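# Retract a sealant gun's rod by pressing its thumb plate

## Task

Slide the sealant gun's rod back as far as it goes; it only moves back while the small thumb plate on the rod, just behind the handle, is held pushed toward the gun's front. The gun must never enter or cross above the marked areas around the arms' bases, and it must end up lying on the table rather than on anything else. The result has to stay in place on its own, not only while the robot holds it. Afterwards release the gun, move the grippers away, and declare that the job is done, or the task counts as failed.

## Robot and tools

Robot: two arms, left_arm and right_arm, each with a two-finger gripper. The fingers point along the gripper's own +z axis and close along its y axis. The reported gripper position is the point between the finger pads, roughly 1 cm short of the tips.

Scene frame (used in results): origin on the table surface midway between the arms, +z up, +x out over the table, left_arm on the +y side. The arm names do not correspond to sides of a camera picture. Printed hand positions may be somewhat wrong, more so when an arm reaches far.

Tools:
- execute_actions(actions): a list of actions run one after another. Each action is a table of up to 15 rows; each row lasts one control step of 1/30 s, and if fewer than 15 rows are given the last row repeats to fill the action. An action takes 0.5 s. An empty list just fetches the current state and images. Every row is a single list for both arms: 14 numbers in [-1, 1], first left_arm's dx, dy, dz, rx, ry, rz, opening, then right_arm's same seven. Send the full 14 even if one arm is idle. dx..rz are an offset, in that gripper's own axes, from the gripper pose measured when the action began (for a call's first action, the last pose a result reported). Every row in an action is measured from that same start, not from the previous row. Scale: 1.0 equals 0.6 m of travel or 180 degrees; rx, ry, rz form one rotation vector. Opening is absolute, not an offset: +1 fully open (0.094 m), -1 closed. A row may optionally add 12 values in 0..1 scaling joint stiffness (left_arm's 6, then right_arm's 6, in Joint positions order); they persist until changed.
- move(target, speed, blocking): target is one 14-number row laid out as above, offsets measured from the pose in the latest result that shows one. Each gripper travels in a straight line toward it, both finishing together, in 0.5 to 10 s (cut off at 10 s). speed is top path speed in m/s, 0.002 to 0.5, default 0.25; rotation is capped at twice that in rad/s. The opening is sent when the move starts. Paths ignore obstacles and the other arm; grippers lag, drift and may overshoot speed near full stretch. Faster contact and targets set deeper past a contact push harder. With blocking=false you get a result after 0.5 s; until a result shows the move ended, further moves and action rows are refused, so call wait or stop. The result adds a move: line giving the outcome (done, off_target, moving, held, fault) and limits that applied (paced = pose was clipped; held = a check blocked steps, after which the arm may jump faster), plus each gripper's remaining distance.
- wait(seconds): 0 to 10; lets time pass with last commands held; returns early if a running move finishes.
- stop(): brakes a running move; faster arms need more room. Fingers continue.
- zoom_image(camera, region): enlarged view of a region [x0, y0, x1, y1] (max 504 by 504, origin top-left) of the latest image from cam_head_left, cam_head_right, cam_high, cam_low, cam_left_wrist or cam_right_wrist; all are 504x504.
- finished_scene(scene): ends the given scene, irreversibly, and reports success. This is how you state you are done; the goal must already hold stably.

Controller behaviour: each step the commanded pose is clipped to within 70 mm and 16 degrees of the measured pose, then damped inverse kinematics drives the joints, favouring position over orientation. Big offsets may need several actions; after an action an arm goes at most to its last clipped pose. Joint friction can leave the gripper up to about 31 mm off, and tiny commands may do nothing. Elbows stop just short of straight. Hand target lines show where each arm is now being driven. For an arm that should stay put, send the offset back to its desired pose in the first call of a reply and zeros after that, always with its correct opening. The robot keeps executing its last command while you think.

Result lines: left_arm: … | right_arm: … give position (m) and quat wxyz. grip_measured is finger opening on the command scale (the last Joint positions value is metres); readings may be off by about 1 mm. To hold something, command about 0.03 below grip_measured; less for a lighter grip. Pad force tops out around 50 to 62 N, weaker on very thin parts. Step readings list positions at some steps; HELD marks steps where an arm was held back. pose unreachable means the clearance check altered or blocked that arm. Joint torques are noisy, offset and nonzero in free air. MOTOR HOT warns from 75 °C; at 90 °C the arm halts 10 s; at 100 °C it goes limp and falls (OVER-TEMPERATURE FAULT). FAULT lines mean an arm stopped. Joint ranges (rad): waist -2.618 to 3.054, shoulder 0.000 to 3.142, elbow 0.000 to 3.142, wrist pitch -1.571 to 1.571, wrist yaw -1.571 to 1.571, wrist roll -2.094 to 2.094.

Avoid: letting the arms collide or press each other; dropping, slamming or hard-pushing the gun; anything leaving the table; the gun entering or passing over the base zones. Loose objects may occasionally be nudged by an outside push. Typical order: inspect, steady the gun with one gripper, press the thumb plate forward and draw the rod back with the other, release, back away, then call finished_scene.

Each tool is called after "Emit:" as a command line: name --argument value for each argument, lists and objects as JSON in quotes; but a table of rows of numbers goes row by row, as --pt "numbers of a row", without its own name.

## Session

Emit:
execute_actions --actions '[]'

Scene clock: 0.00 s.
left_arm: end_effector_position=(+0.6511, +0.3538, +0.3130) grip_measured=+1.000 end_effector_quat_wxyz=(+0.451, -0.475, +0.602, -0.456) | right_arm: end_effector_position=(+0.3780, -0.2912, +0.1120) grip_measured=+1.000 end_effector_quat_wxyz=(-0.006, +0.311, +0.950, +0.007)
Joint positions: left_arm=[-0.134  1.998  1.77   0.047  0.178 -1.426  0.094] | right_arm=[ 0.204  1.954  1.712 -1.335 -0.018  0.647  0.094]
Joint velocities: left_arm=[-0.012 -0.007 -0.012 -0.037  0.007  0.022  0.   ] | right_arm=[-0.012 -0.007  0.002  0.007  0.022  0.022  0.   ]
Joint torques (N m, as the arm reports them, + toward a larger angle): no reading
Hand target (left_arm): +0.651, +0.354, +0.313; +0.451, -0.475, +0.602, -0.456
Hand target (right_arm): +0.378, -0.291, +0.112; -0.006, +0.311, +0.950, +0.007
Joint stiffness scale: left_arm=[1. 1. 1. 1. 1. 1.] | right_arm=[1. 1. 1. 1. 1. 1.]

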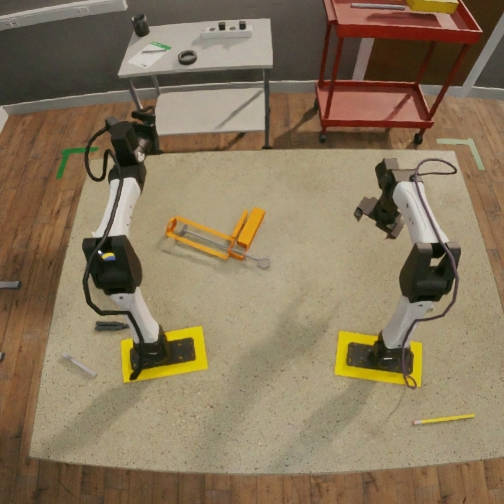

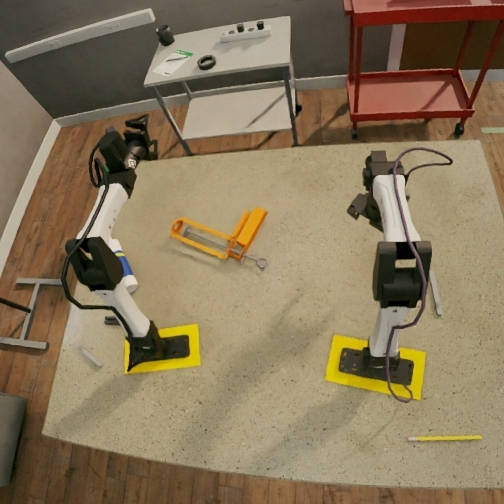

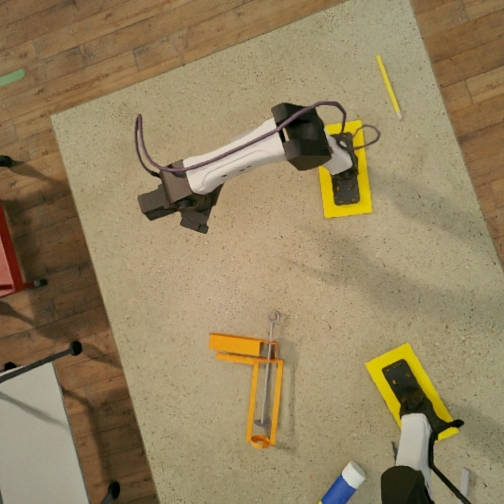

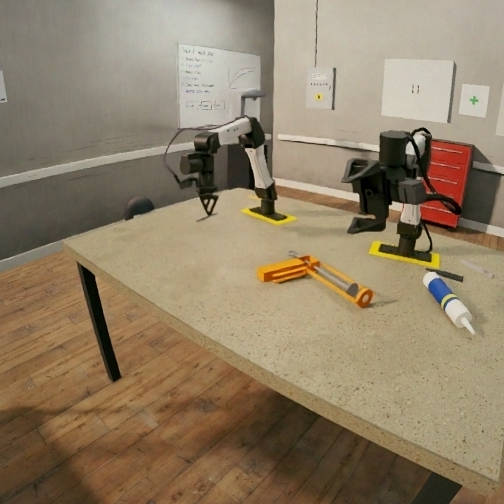

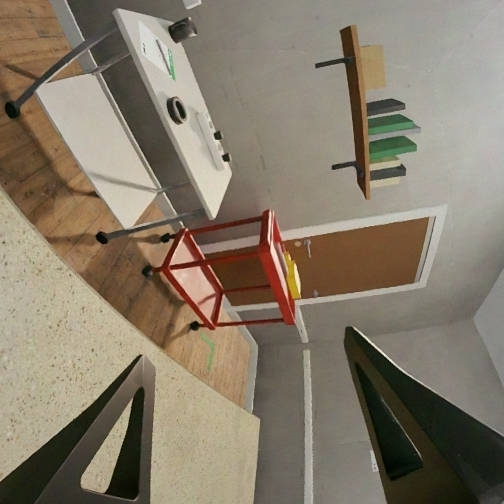

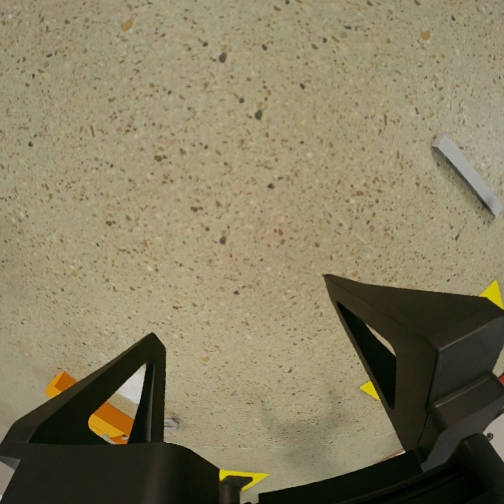

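Emit:
zoom_image --camera "cam_high" --region '[190, 300, 320, 460]'

Emit:
zoom_image --camera "cam_head_left" --region '[150, 190, 290, 290]'

Emit:
zoom_image --camera "cam_low" --region '[240, 235, 390, 320]'

Region (190, 300, 320, 460) of cam_high's 504x504 image, scaled by 3.150, with more detail than that image has; it fills the left 410 columns of this view, and the rest is white.

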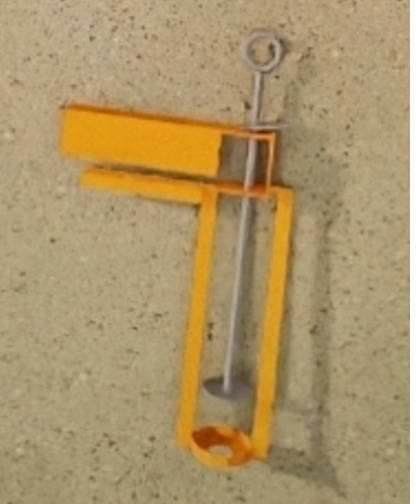

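Region (150, 190, 290, 290) of cam_head_left's 504x504 image, scaled by 3.600, with more detail than that image has; it fills the top 360 rows of this view, and the rest is white.

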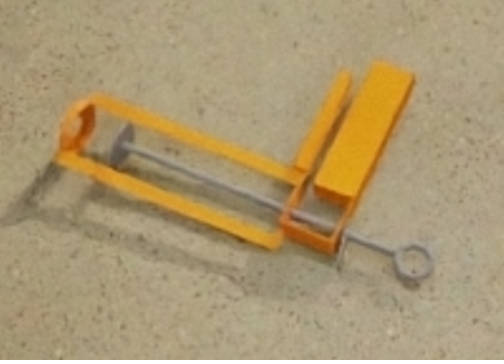

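Region (240, 235, 390, 320) of cam_low's 504x504 image, scaled by 3.360, with more detail than that image has; it fills the top 286 rows of this view, and the rest is white.

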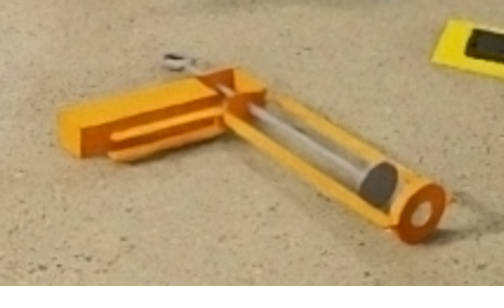

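Emit:
move --target '[0.560, 0.216, -0.482, -0.275, 0.411, 0.451, 1, 0.333, 0.15, -0.147, 0, 0, 0, 1]' --speed 0.3

Scene clock: 51.73 s.
left_arm: end_effector_position=(+0.3019, +0.0726, +0.2032) grip_measured=+1.000 end_effector_quat_wxyz=(+0.059, +0.194, +0.979, -0.037) | right_arm: end_effector_position=(+0.2704, -0.1047, +0.1896) grip_measured=+1.000 end_effector_quat_wxyz=(+0.004, +0.308, +0.951, +0.012)
Joint positions: left_arm=[-0.986  1.945  2.058 -1.546 -0.006 -0.401  0.094] | right_arm=[ 0.826  1.785  1.801 -1.562 -0.008  1.263  0.094]
Joint velocities: left_arm=[-0.017  0.027 -0.002  0.037 -0.081  0.066  0.   ] | right_arm=[ 0.002  0.002  0.007  0.007 -0.022  0.022  0.   ]
Joint torques (N m, as the arm reports them, + toward a larger angle): left_arm=[-0.25 -8.77  4.92  0.56 -0.11  0.16] | right_arm=[  0.55 -11.84   8.65   0.27   0.12  -0.08]
Hand target (left_arm): +0.299, +0.076, +0.197; +0.050, +0.199, +0.979, -0.023
Hand target (right_arm): +0.268, -0.106, +0.198; +0.010, +0.311, +0.950, +0.015
Off the commanded pose (left_arm): 0.004 m, 8 deg.
Off the commanded pose (right_arm): 0.015 m, 1 deg.
Joint stiffness scale: left_arm=[1. 1. 1. 1. 1. 1.] | right_arm=[1. 1. 1. 1. 1. 1.]
joint sent to its limit (left arm) — the command would take joint 4 (wrist pitch) past its lower limit, so that joint was sent only as far as its limit.
joint sent to its limit (right arm) — the command would take joint 4 (wrist pitch) past its lower limit, so that joint was sent only as far as its limit.
move: off_target (left_arm, right_arm)

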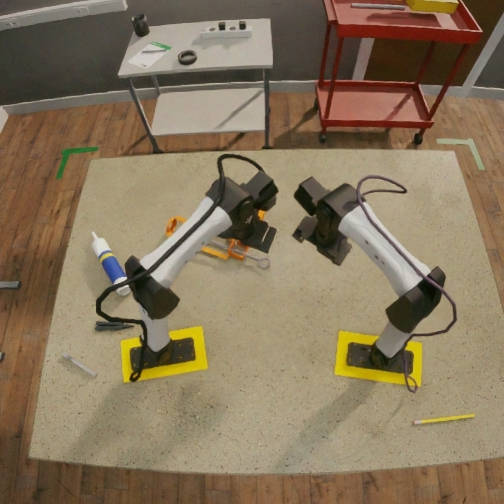

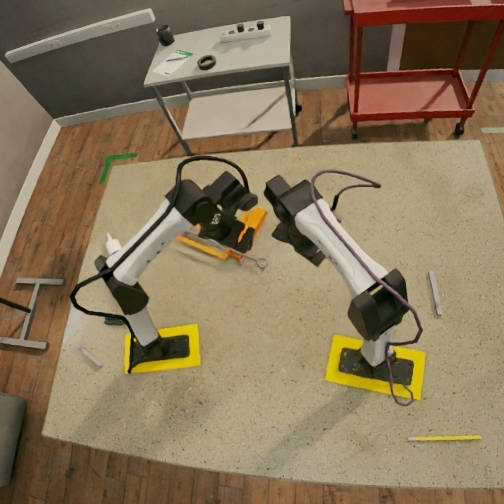

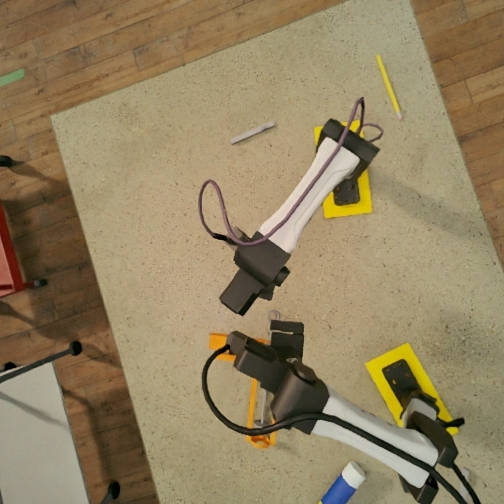

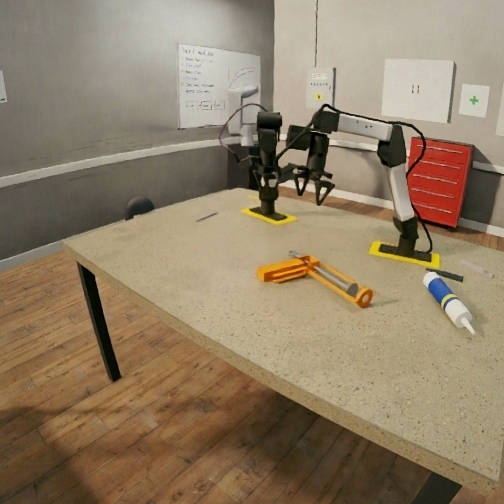

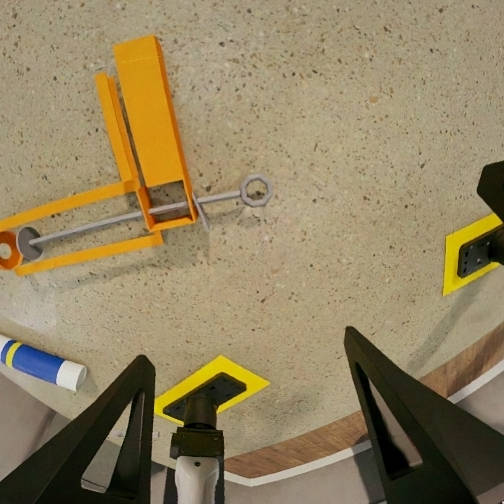

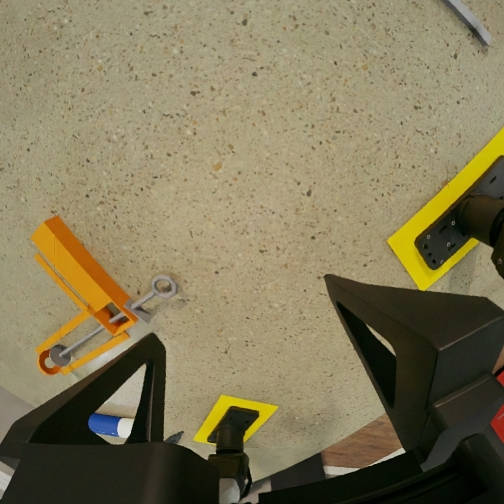

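Emit:
move --target '[-0.068, 0.041, 0.18, -0.016, 0.041, 0, 1, 0, 0, 0, 0, 0, 0, 1]' --speed 0.25

Scene clock: 71.57 s.
left_arm: end_effector_position=(+0.3496, +0.0742, +0.0877) grip_measured=+1.000 end_effector_quat_wxyz=(-0.021, +0.196, +0.980, +0.016) | right_arm: end_effector_position=(+0.2704, -0.1047, +0.1896) grip_measured=+1.000 end_effector_quat_wxyz=(+0.004, +0.310, +0.951, +0.012)
Joint positions: left_arm=[-0.903  2.231  2.035 -1.427 -0.008 -0.316  0.094] | right_arm=[ 0.826  1.785  1.801 -1.562 -0.008  1.266  0.094]
Joint velocities: left_arm=[-0.022  0.002  0.002 -0.022 -0.037 -0.022  0.   ] | right_arm=[ 0.012 -0.002 -0.007 -0.007 -0.007 -0.022  0.   ]
Joint torques (N m, as the arm reports them, + toward a larger angle): left_arm=[  0.66 -12.71   8.08   0.39   0.03   0.16] | right_arm=[  0.01 -10.58   7.05   0.49   0.08  -0.18]
Hand target (left_arm): +0.358, +0.070, +0.100; +0.001, +0.195, +0.981, +0.001
Hand target (right_arm): +0.270, -0.105, +0.190; +0.004, +0.308, +0.951, +0.012
Off the commanded pose (left_arm): 0.017 m, 3 deg.
Off the commanded pose (right_arm): 0.000 m, 0 deg.
Joint stiffness scale: left_arm=[1. 1. 1. 1. 1. 1.] | right_arm=[1. 1. 1. 1. 1. 1.]
move: off_target (left_arm)

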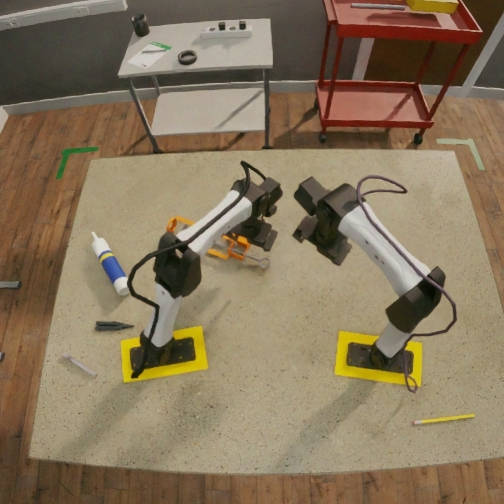

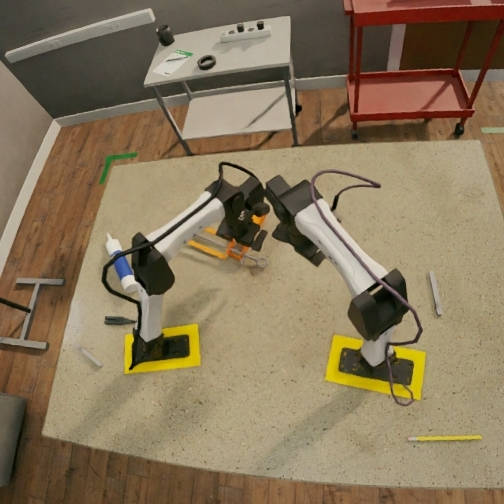

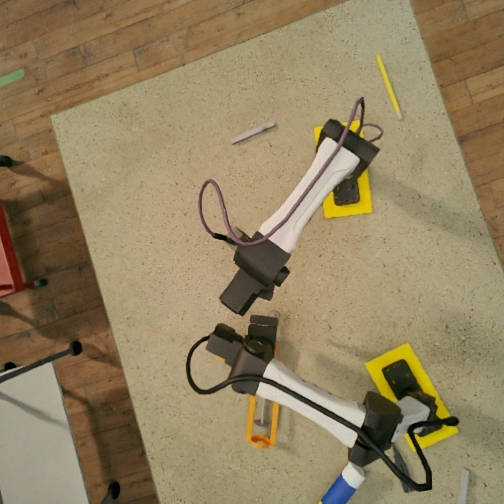

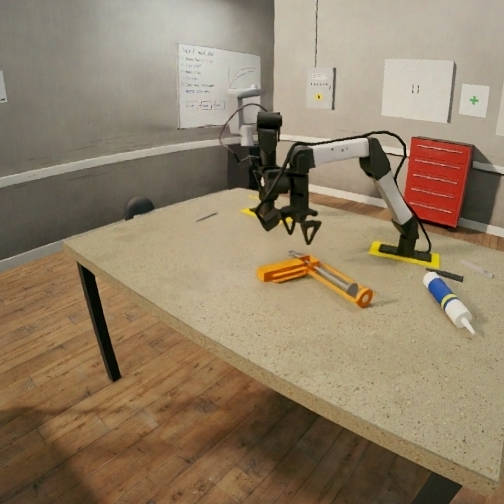

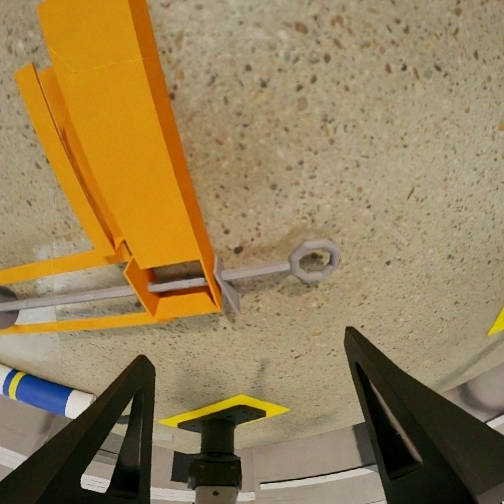

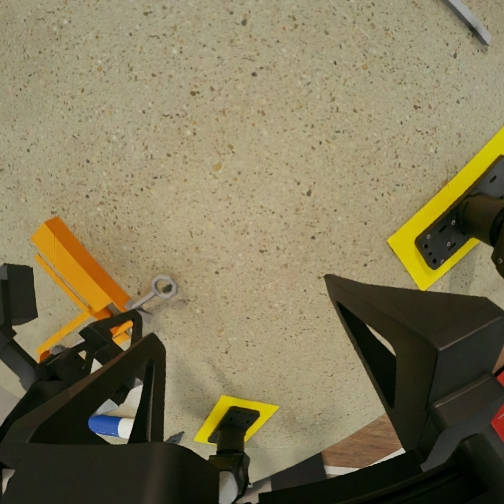

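Emit:
zoom_image --camera "cam_left_wrist" --region '[100, 220, 360, 340]'

Region (100, 220, 360, 340) of cam_left_wrist's 504x504 image, scaled by 1.938, with more detail than that image has; it fills the top 233 rows of this view, and the rest is white.

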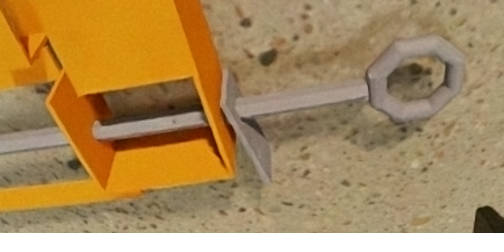

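Emit:
move --target '[0.02, 0.02, 0.04, 0.007, -0.015, 0, -0.234, 0, 0, 0, 0, 0, 0, 1]' --speed 0.1

Scene clock: 108.37 s.
left_arm: end_effector_position=(+0.3402, +0.0886, +0.0614) grip_measured=-0.232 end_effector_quat_wxyz=(-0.007, +0.198, +0.980, +0.008) | right_arm: end_effector_position=(+0.2704, -0.1047, +0.1896) grip_measured=+1.000 end_effector_quat_wxyz=(+0.004, +0.310, +0.951, +0.012)
Joint positions: left_arm=[-0.891  2.125  1.762 -1.228 -0.008 -0.3    0.036] | right_arm=[ 0.826  1.785  1.801 -1.562 -0.008  1.266  0.094]
Joint velocities: left_arm=[-0.007  0.012 -0.007  0.051  0.007 -0.022 -0.001] | right_arm=[ 0.017 -0.017 -0.007 -0.022  0.007 -0.066  0.   ]
Joint torques (N m, as the arm reports them, + toward a larger angle): left_arm=[  0.68 -12.46   4.98   0.46   0.03   0.15] | right_arm=[  0.01 -10.62   7.07   0.49   0.09  -0.15]
Hand target (left_arm): +0.342, +0.091, +0.065; -0.001, +0.196, +0.981, +0.001
Hand target (right_arm): +0.270, -0.105, +0.190; +0.004, +0.310, +0.951, +0.012
Off the commanded pose (left_arm): 0.004 m, 1 deg.
Off the commanded pose (right_arm): 0.000 m, 0 deg.
Joint stiffness scale: left_arm=[1. 1. 1. 1. 1. 1.] | right_arm=[1. 1. 1. 1. 1. 1.]
move: done

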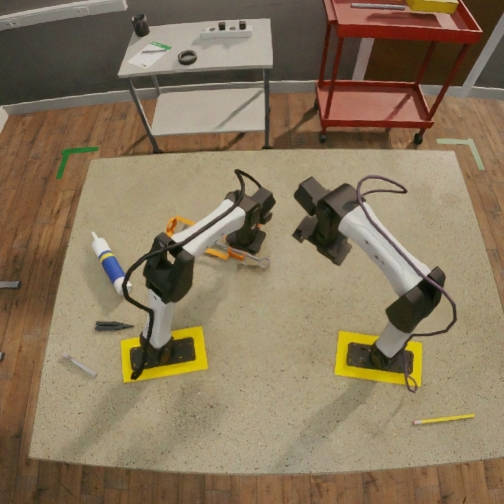

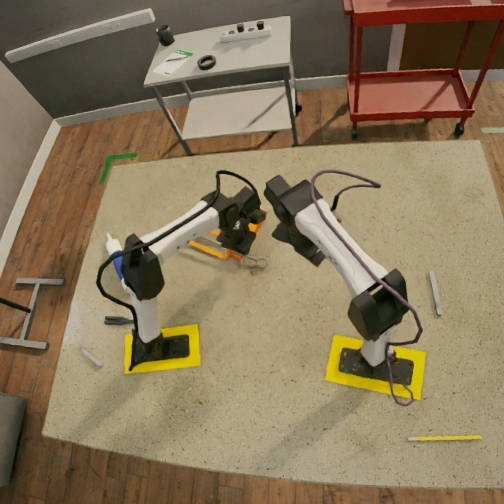

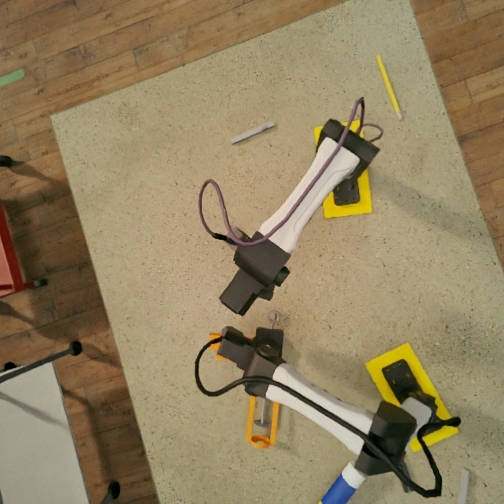

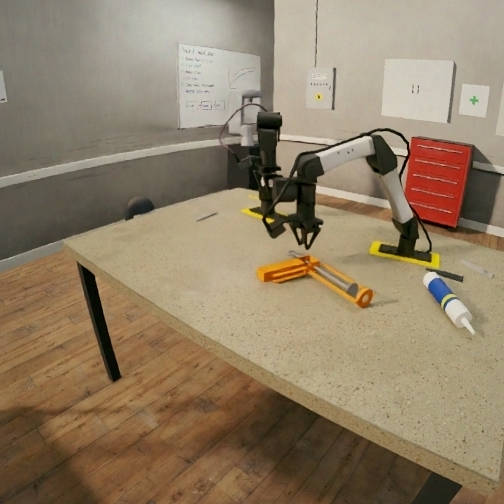

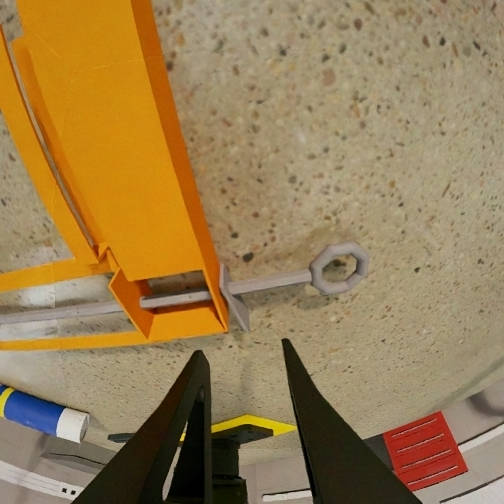

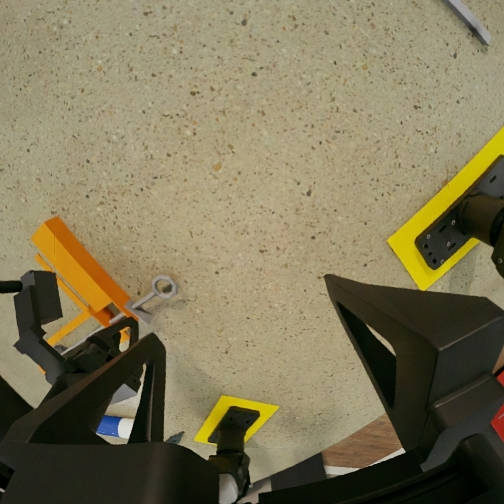

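Emit:
move --target '[0.0, 0.004, 0.018, 0, 0, 0, -0.234, 0, 0, 0, 0, 0, 0, 1]' --speed 0.05

Scene clock: 117.03 s.
left_arm: end_effector_position=(+0.3399, +0.0888, +0.0559) grip_measured=-0.232 end_effector_quat_wxyz=(-0.006, +0.198, +0.980, +0.008) | right_arm: end_effector_position=(+0.2704, -0.1047, +0.1896) grip_measured=+1.000 end_effector_quat_wxyz=(+0.004, +0.310, +0.951, +0.012)
Joint positions: left_arm=[-0.891  2.125  1.74  -1.204 -0.008 -0.299  0.036] | right_arm=[ 0.826  1.785  1.801 -1.562 -0.008  1.266  0.094]
Joint velocities: left_arm=[ 0.002  0.012  0.012 -0.007  0.007 -0.022  0.   ] | right_arm=[-0.007  0.002  0.017 -0.066 -0.007 -0.051  0.   ]
Joint torques (N m, as the arm reports them, + toward a larger angle): left_arm=[  0.39 -10.59   4.85   0.51  -0.03   0.17] | right_arm=[  0.01 -10.61   7.07   0.49   0.09  -0.15]
Hand target (left_arm): +0.341, +0.091, +0.051; -0.007, +0.198, +0.980, +0.008
Hand target (right_arm): +0.270, -0.105, +0.190; +0.004, +0.310, +0.951, +0.012
Off the commanded pose (left_arm): 0.006 m, 0 deg.
Off the commanded pose (right_arm): 0.000 m, 0 deg.
Joint stiffness scale: left_arm=[1. 1. 1. 1. 1. 1.] | right_arm=[1. 1. 1. 1. 1. 1.]
move: done

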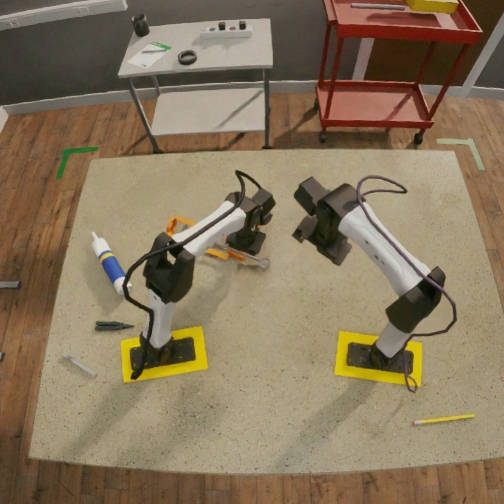

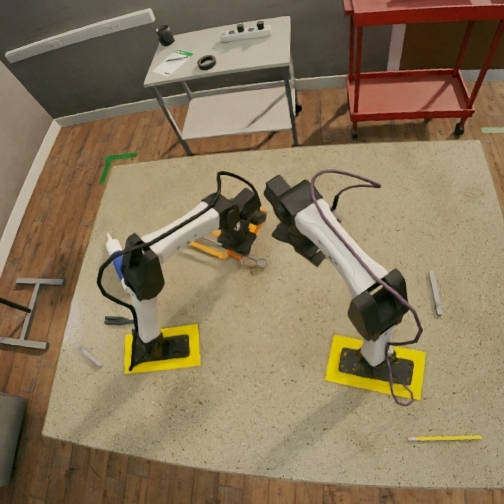

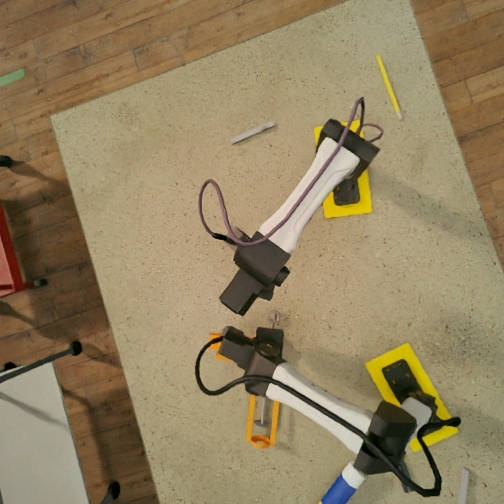

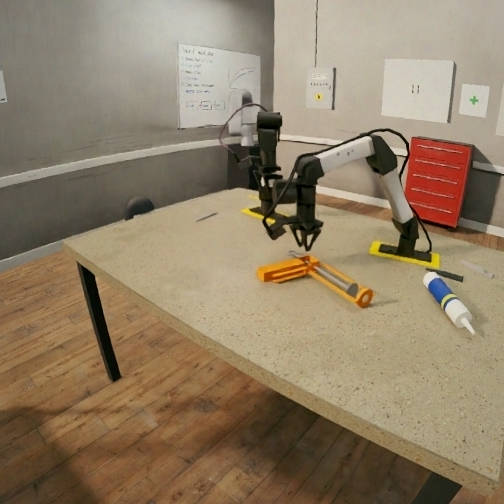

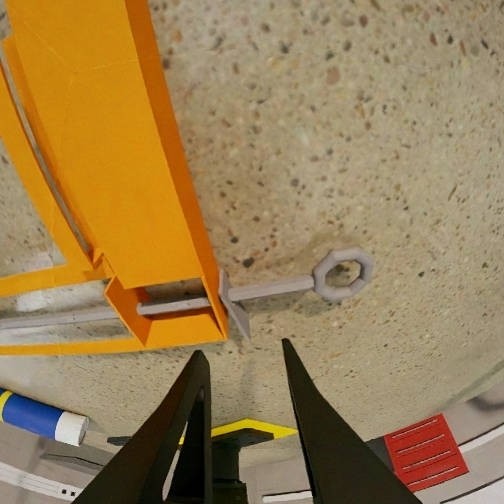

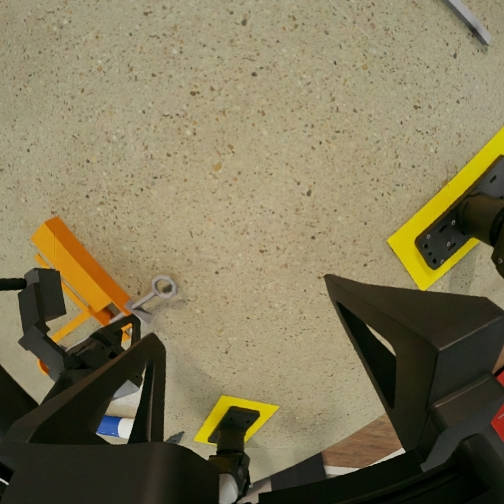

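Emit:
zoom_image --camera "cam_low" --region '[250, 200, 350, 290]'

Emit:
zoom_image --camera "cam_head_right" --region '[180, 200, 290, 290]'

Emit:
zoom_image --camera "cam_right_wrist" --region '[20, 240, 200, 400]'

Region (250, 200, 350, 290) of cam_low's 504x504 image, scaled by 5.040, with more detail than that image has; it fills the top 454 rows of this view, and the rest is white.

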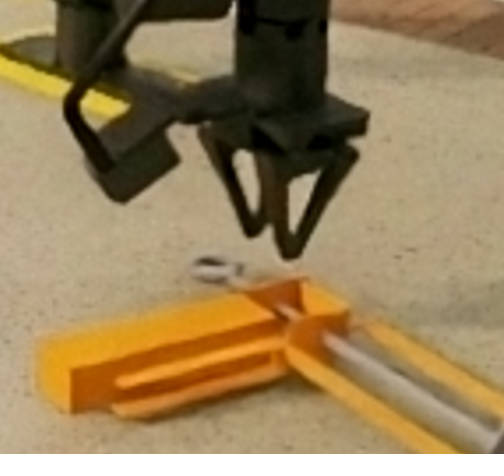

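Region (180, 200, 290, 290) of cam_head_right's 504x504 image, scaled by 4.582, with more detail than that image has; it fills the top 412 rows of this view, and the rest is white.

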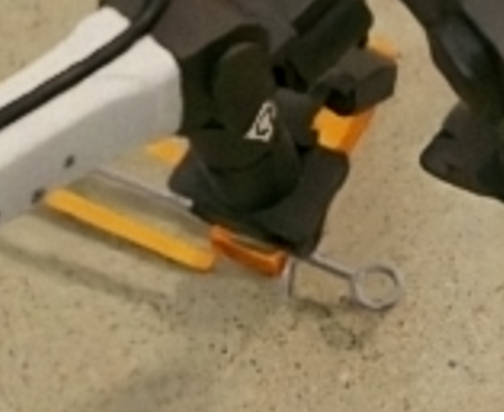

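Region (20, 240, 200, 400) of cam_right_wrist's 504x504 image, scaled by 2.800, with more detail than that image has.

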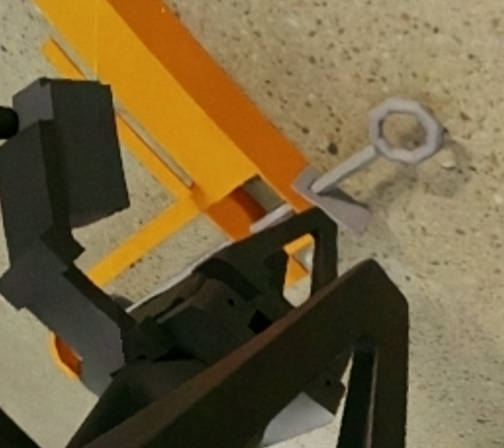

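Emit:
move --target '[0.012, 0.004, 0.028, 0, 0, 0, -0.234, 0, 0, 0, 0, 0, 0, 1]' --speed 0.05

Scene clock: 130.33 s.
left_arm: end_effector_position=(+0.3343, +0.0936, +0.0371) grip_measured=-0.232 end_effector_quat_wxyz=(-0.012, +0.198, +0.980, +0.011) | right_arm: end_effector_position=(+0.2704, -0.1047, +0.1896) grip_measured=+1.000 end_effector_quat_wxyz=(+0.004, +0.310, +0.951, +0.012)
Joint positions: left_arm=[-0.891  2.123  1.662 -1.142 -0.008 -0.299  0.036] | right_arm=[ 0.826  1.785  1.801 -1.562 -0.008  1.266  0.094]
Joint velocities: left_arm=[ 0.007 -0.017  0.007  0.007 -0.007 -0.051  0.   ] | right_arm=[-0.022 -0.012 -0.002 -0.007 -0.007  0.037  0.   ]
Joint torques (N m, as the arm reports them, + toward a larger angle): left_arm=[  0.06 -12.18   4.68   0.5   -0.03   0.12] | right_arm=[  0.02 -10.63   7.07   0.5    0.09  -0.15]
Hand target (left_arm): +0.334, +0.094, +0.039; -0.006, +0.198, +0.980, +0.008
Hand target (right_arm): +0.270, -0.105, +0.190; +0.004, +0.310, +0.951, +0.012
Off the commanded pose (left_arm): 0.002 m, 1 deg.
Off the commanded pose (right_arm): 0.000 m, 0 deg.
Joint stiffness scale: left_arm=[1. 1. 1. 1. 1. 1.] | right_arm=[1. 1. 1. 1. 1. 1.]
move: done

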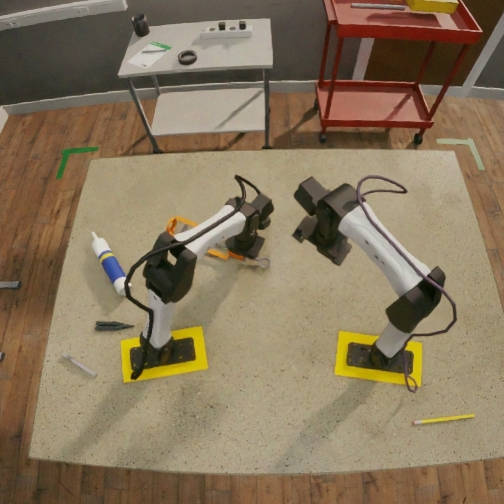

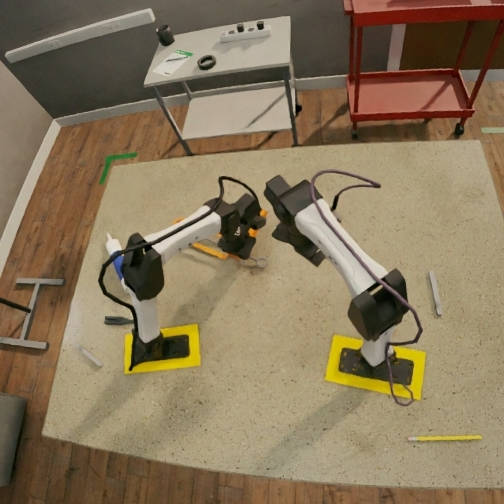

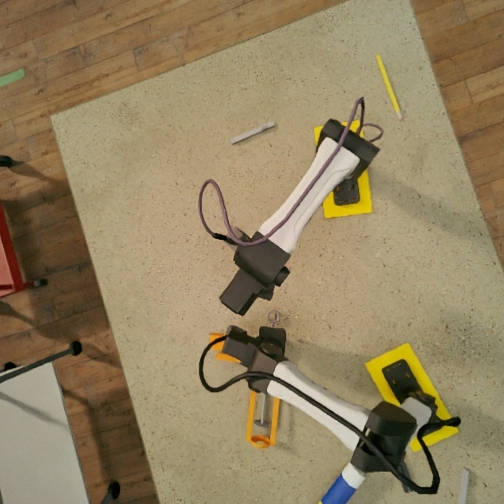

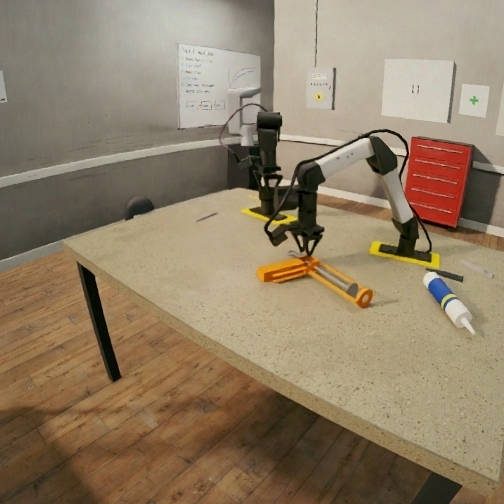

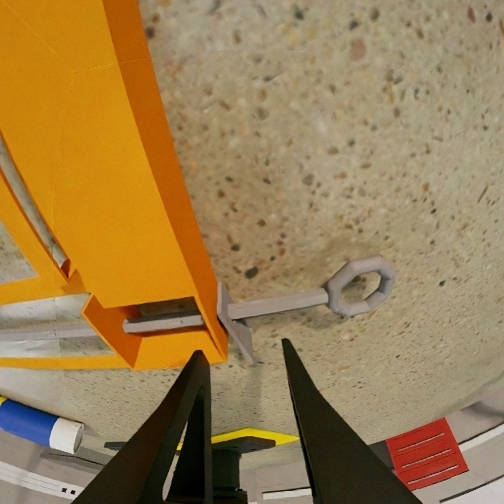

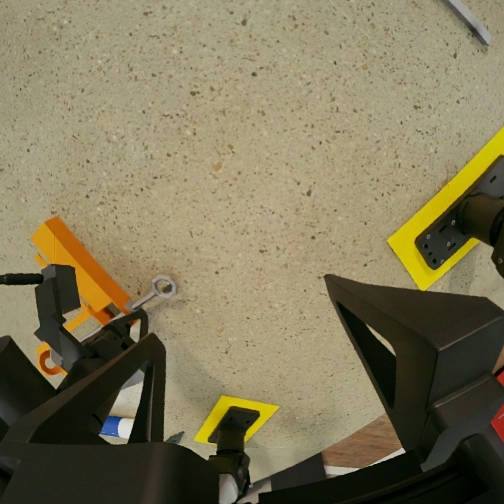

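Emit:
zoom_image --camera "cam_low" --region '[270, 220, 340, 280]'

Emit:
zoom_image --camera "cam_left_wrist" --region '[80, 260, 320, 400]'

Region (270, 220, 340, 280) of cam_low's 504x504 image, scaled by 7.200, with more detail than that image has; it fills the top 432 rows of this view, and the rest is white.

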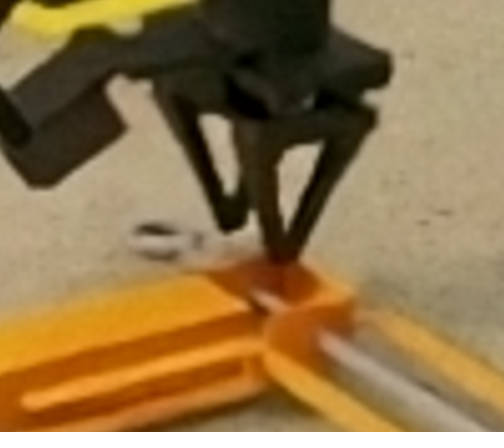

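Region (80, 260, 320, 400) of cam_left_wrist's 504x504 image, scaled by 2.100, with more detail than that image has; it fills the top 294 rows of this view, and the rest is white.

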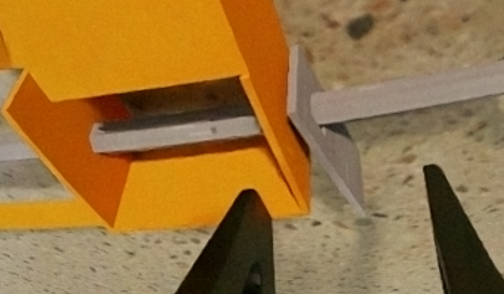

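Emit:
move --target '[0.007, 0.011, 0.017, 0, 0, 0, -0.234, 0, 0, 0, 0, 0, 0, 1]' --speed 0.04

Scene clock: 142.73 s.
left_arm: end_effector_position=(+0.3370, +0.0915, +0.0281) grip_measured=-0.232 end_effector_quat_wxyz=(-0.002, +0.203, +0.979, +0.006) | right_arm: end_effector_position=(+0.2704, -0.1047, +0.1896) grip_measured=+1.000 end_effector_quat_wxyz=(+0.004, +0.310, +0.951, +0.012)
Joint positions: left_arm=[-0.891  2.123  1.626 -1.083 -0.009 -0.29   0.036] | right_arm=[ 0.826  1.785  1.801 -1.562 -0.008  1.266  0.094]
Joint velocities: left_arm=[-0.002  0.007  0.002  0.007  0.007 -0.037 -0.001] | right_arm=[ 0.012  0.012 -0.007 -0.007 -0.051 -0.022  0.   ]
Joint torques (N m, as the arm reports them, + toward a larger angle): left_arm=[  0.81 -11.84   4.27   0.32  -0.02   0.19] | right_arm=[ -0.01 -10.6    7.05   0.49   0.09  -0.15]
Hand target (left_arm): +0.333, +0.101, +0.027; -0.013, +0.198, +0.980, +0.011
Hand target (right_arm): +0.270, -0.105, +0.190; +0.004, +0.310, +0.951, +0.012
Off the commanded pose (left_arm): 0.011 m, 1 deg.
Off the commanded pose (right_arm): 0.000 m, 0 deg.
Joint stiffness scale: left_arm=[1. 1. 1. 1. 1. 1.] | right_arm=[1. 1. 1. 1. 1. 1.]
move: off_target (left_arm)

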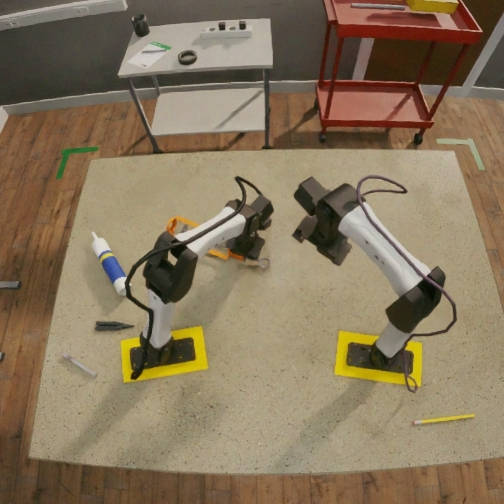

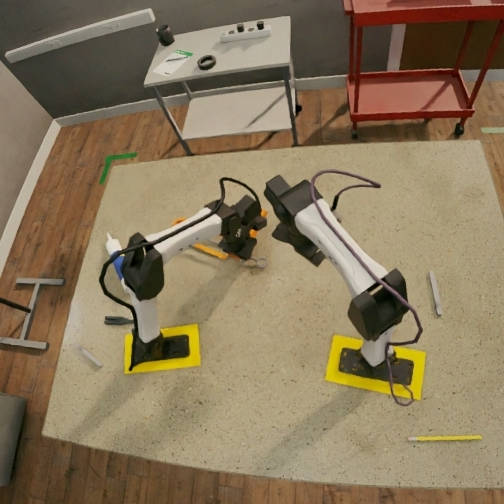

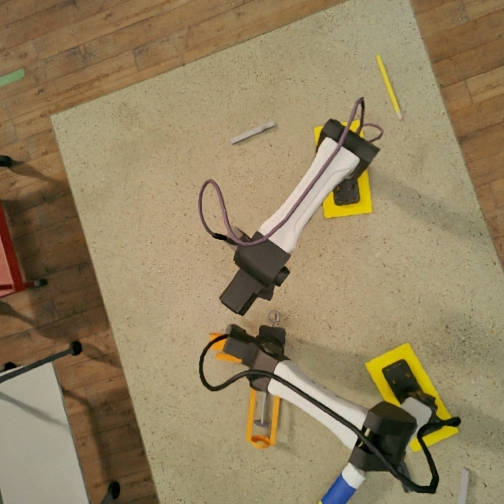

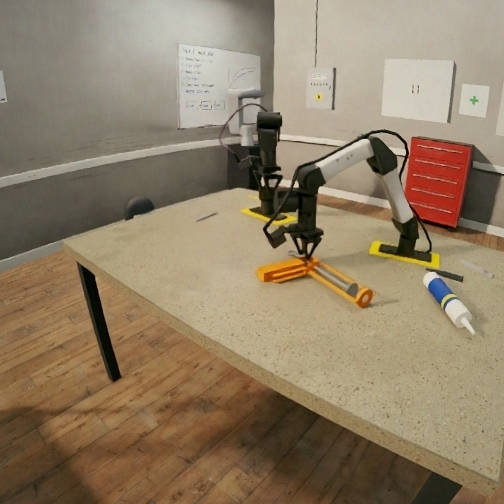

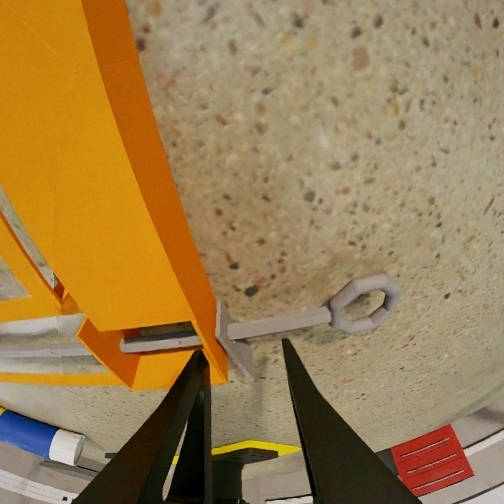

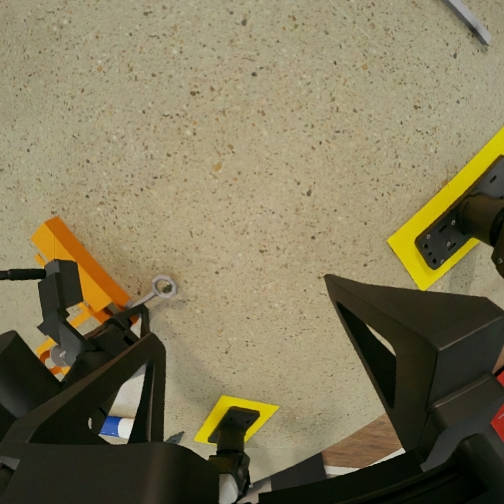

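Emit:
move --target '[0.025, 0.028, 0.0, 0, 0, 0, -0.05, 0, 0, 0, 0, 0, 0, 1]' --speed 0.04

Scene clock: 152.23 s.
left_arm: end_effector_position=(+0.3370, +0.1004, +0.0292) grip_measured=-0.052 end_effector_quat_wxyz=(+0.013, +0.207, +0.978, -0.002) | right_arm: end_effector_position=(+0.2704, -0.1047, +0.1896) grip_measured=+1.000 end_effector_quat_wxyz=(+0.004, +0.310, +0.951, +0.012)
Joint positions: left_arm=[-0.874  2.069  1.546 -1.023 -0.009 -0.263  0.045] | right_arm=[ 0.826  1.785  1.801 -1.562 -0.008  1.266  0.094]
Joint velocities: left_arm=[ 0.012 -0.002 -0.007  0.066  0.051  0.007  0.   ] | right_arm=[-0.002  0.012 -0.007  0.007  0.022 -0.007  0.   ]
Joint torques (N m, as the arm reports them, + toward a larger angle): left_arm=[  0.88 -11.58   4.21   0.23  -0.03   0.17] | right_arm=[  0.04 -10.59   7.06   0.49   0.09  -0.16]
Hand target (left_arm): +0.330, +0.113, +0.028; -0.002, +0.203, +0.979, +0.006
Hand target (right_arm): +0.270, -0.105, +0.190; +0.004, +0.310, +0.951, +0.012
Off the commanded pose (left_arm): 0.014 m, 2 deg.
Off the commanded pose (right_arm): 0.000 m, 0 deg.
Joint stiffness scale: left_arm=[1. 1. 1. 1. 1. 1.] | right_arm=[1. 1. 1. 1. 1. 1.]
move: off_target (left_arm)

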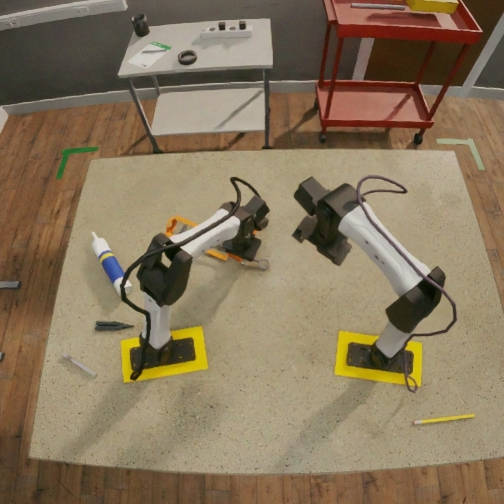

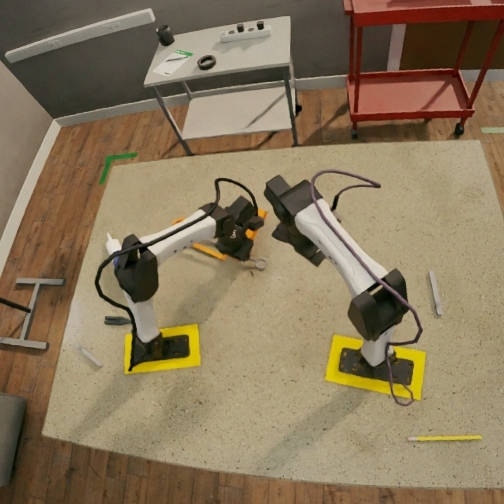

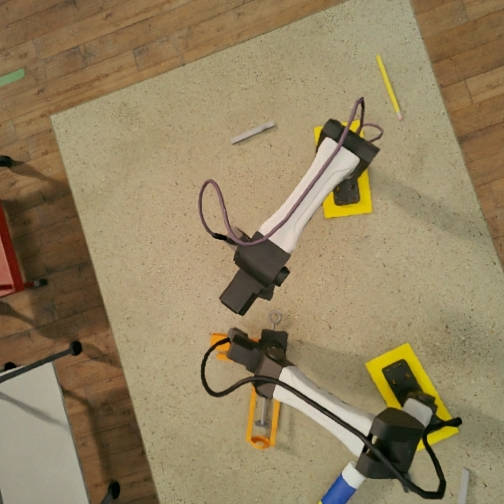

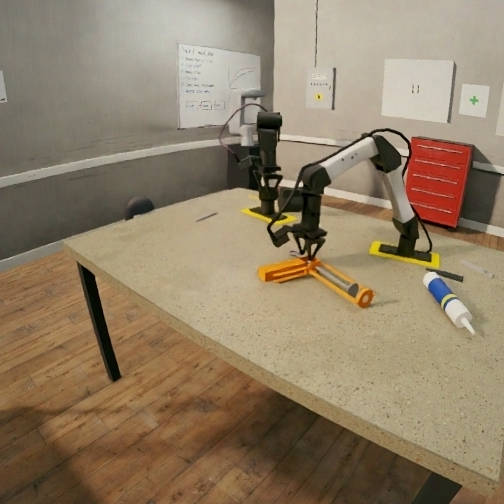

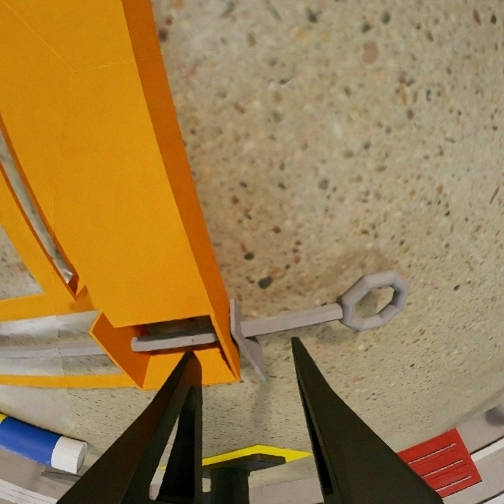

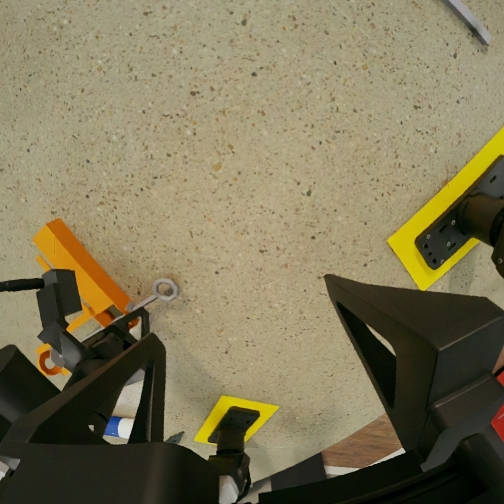

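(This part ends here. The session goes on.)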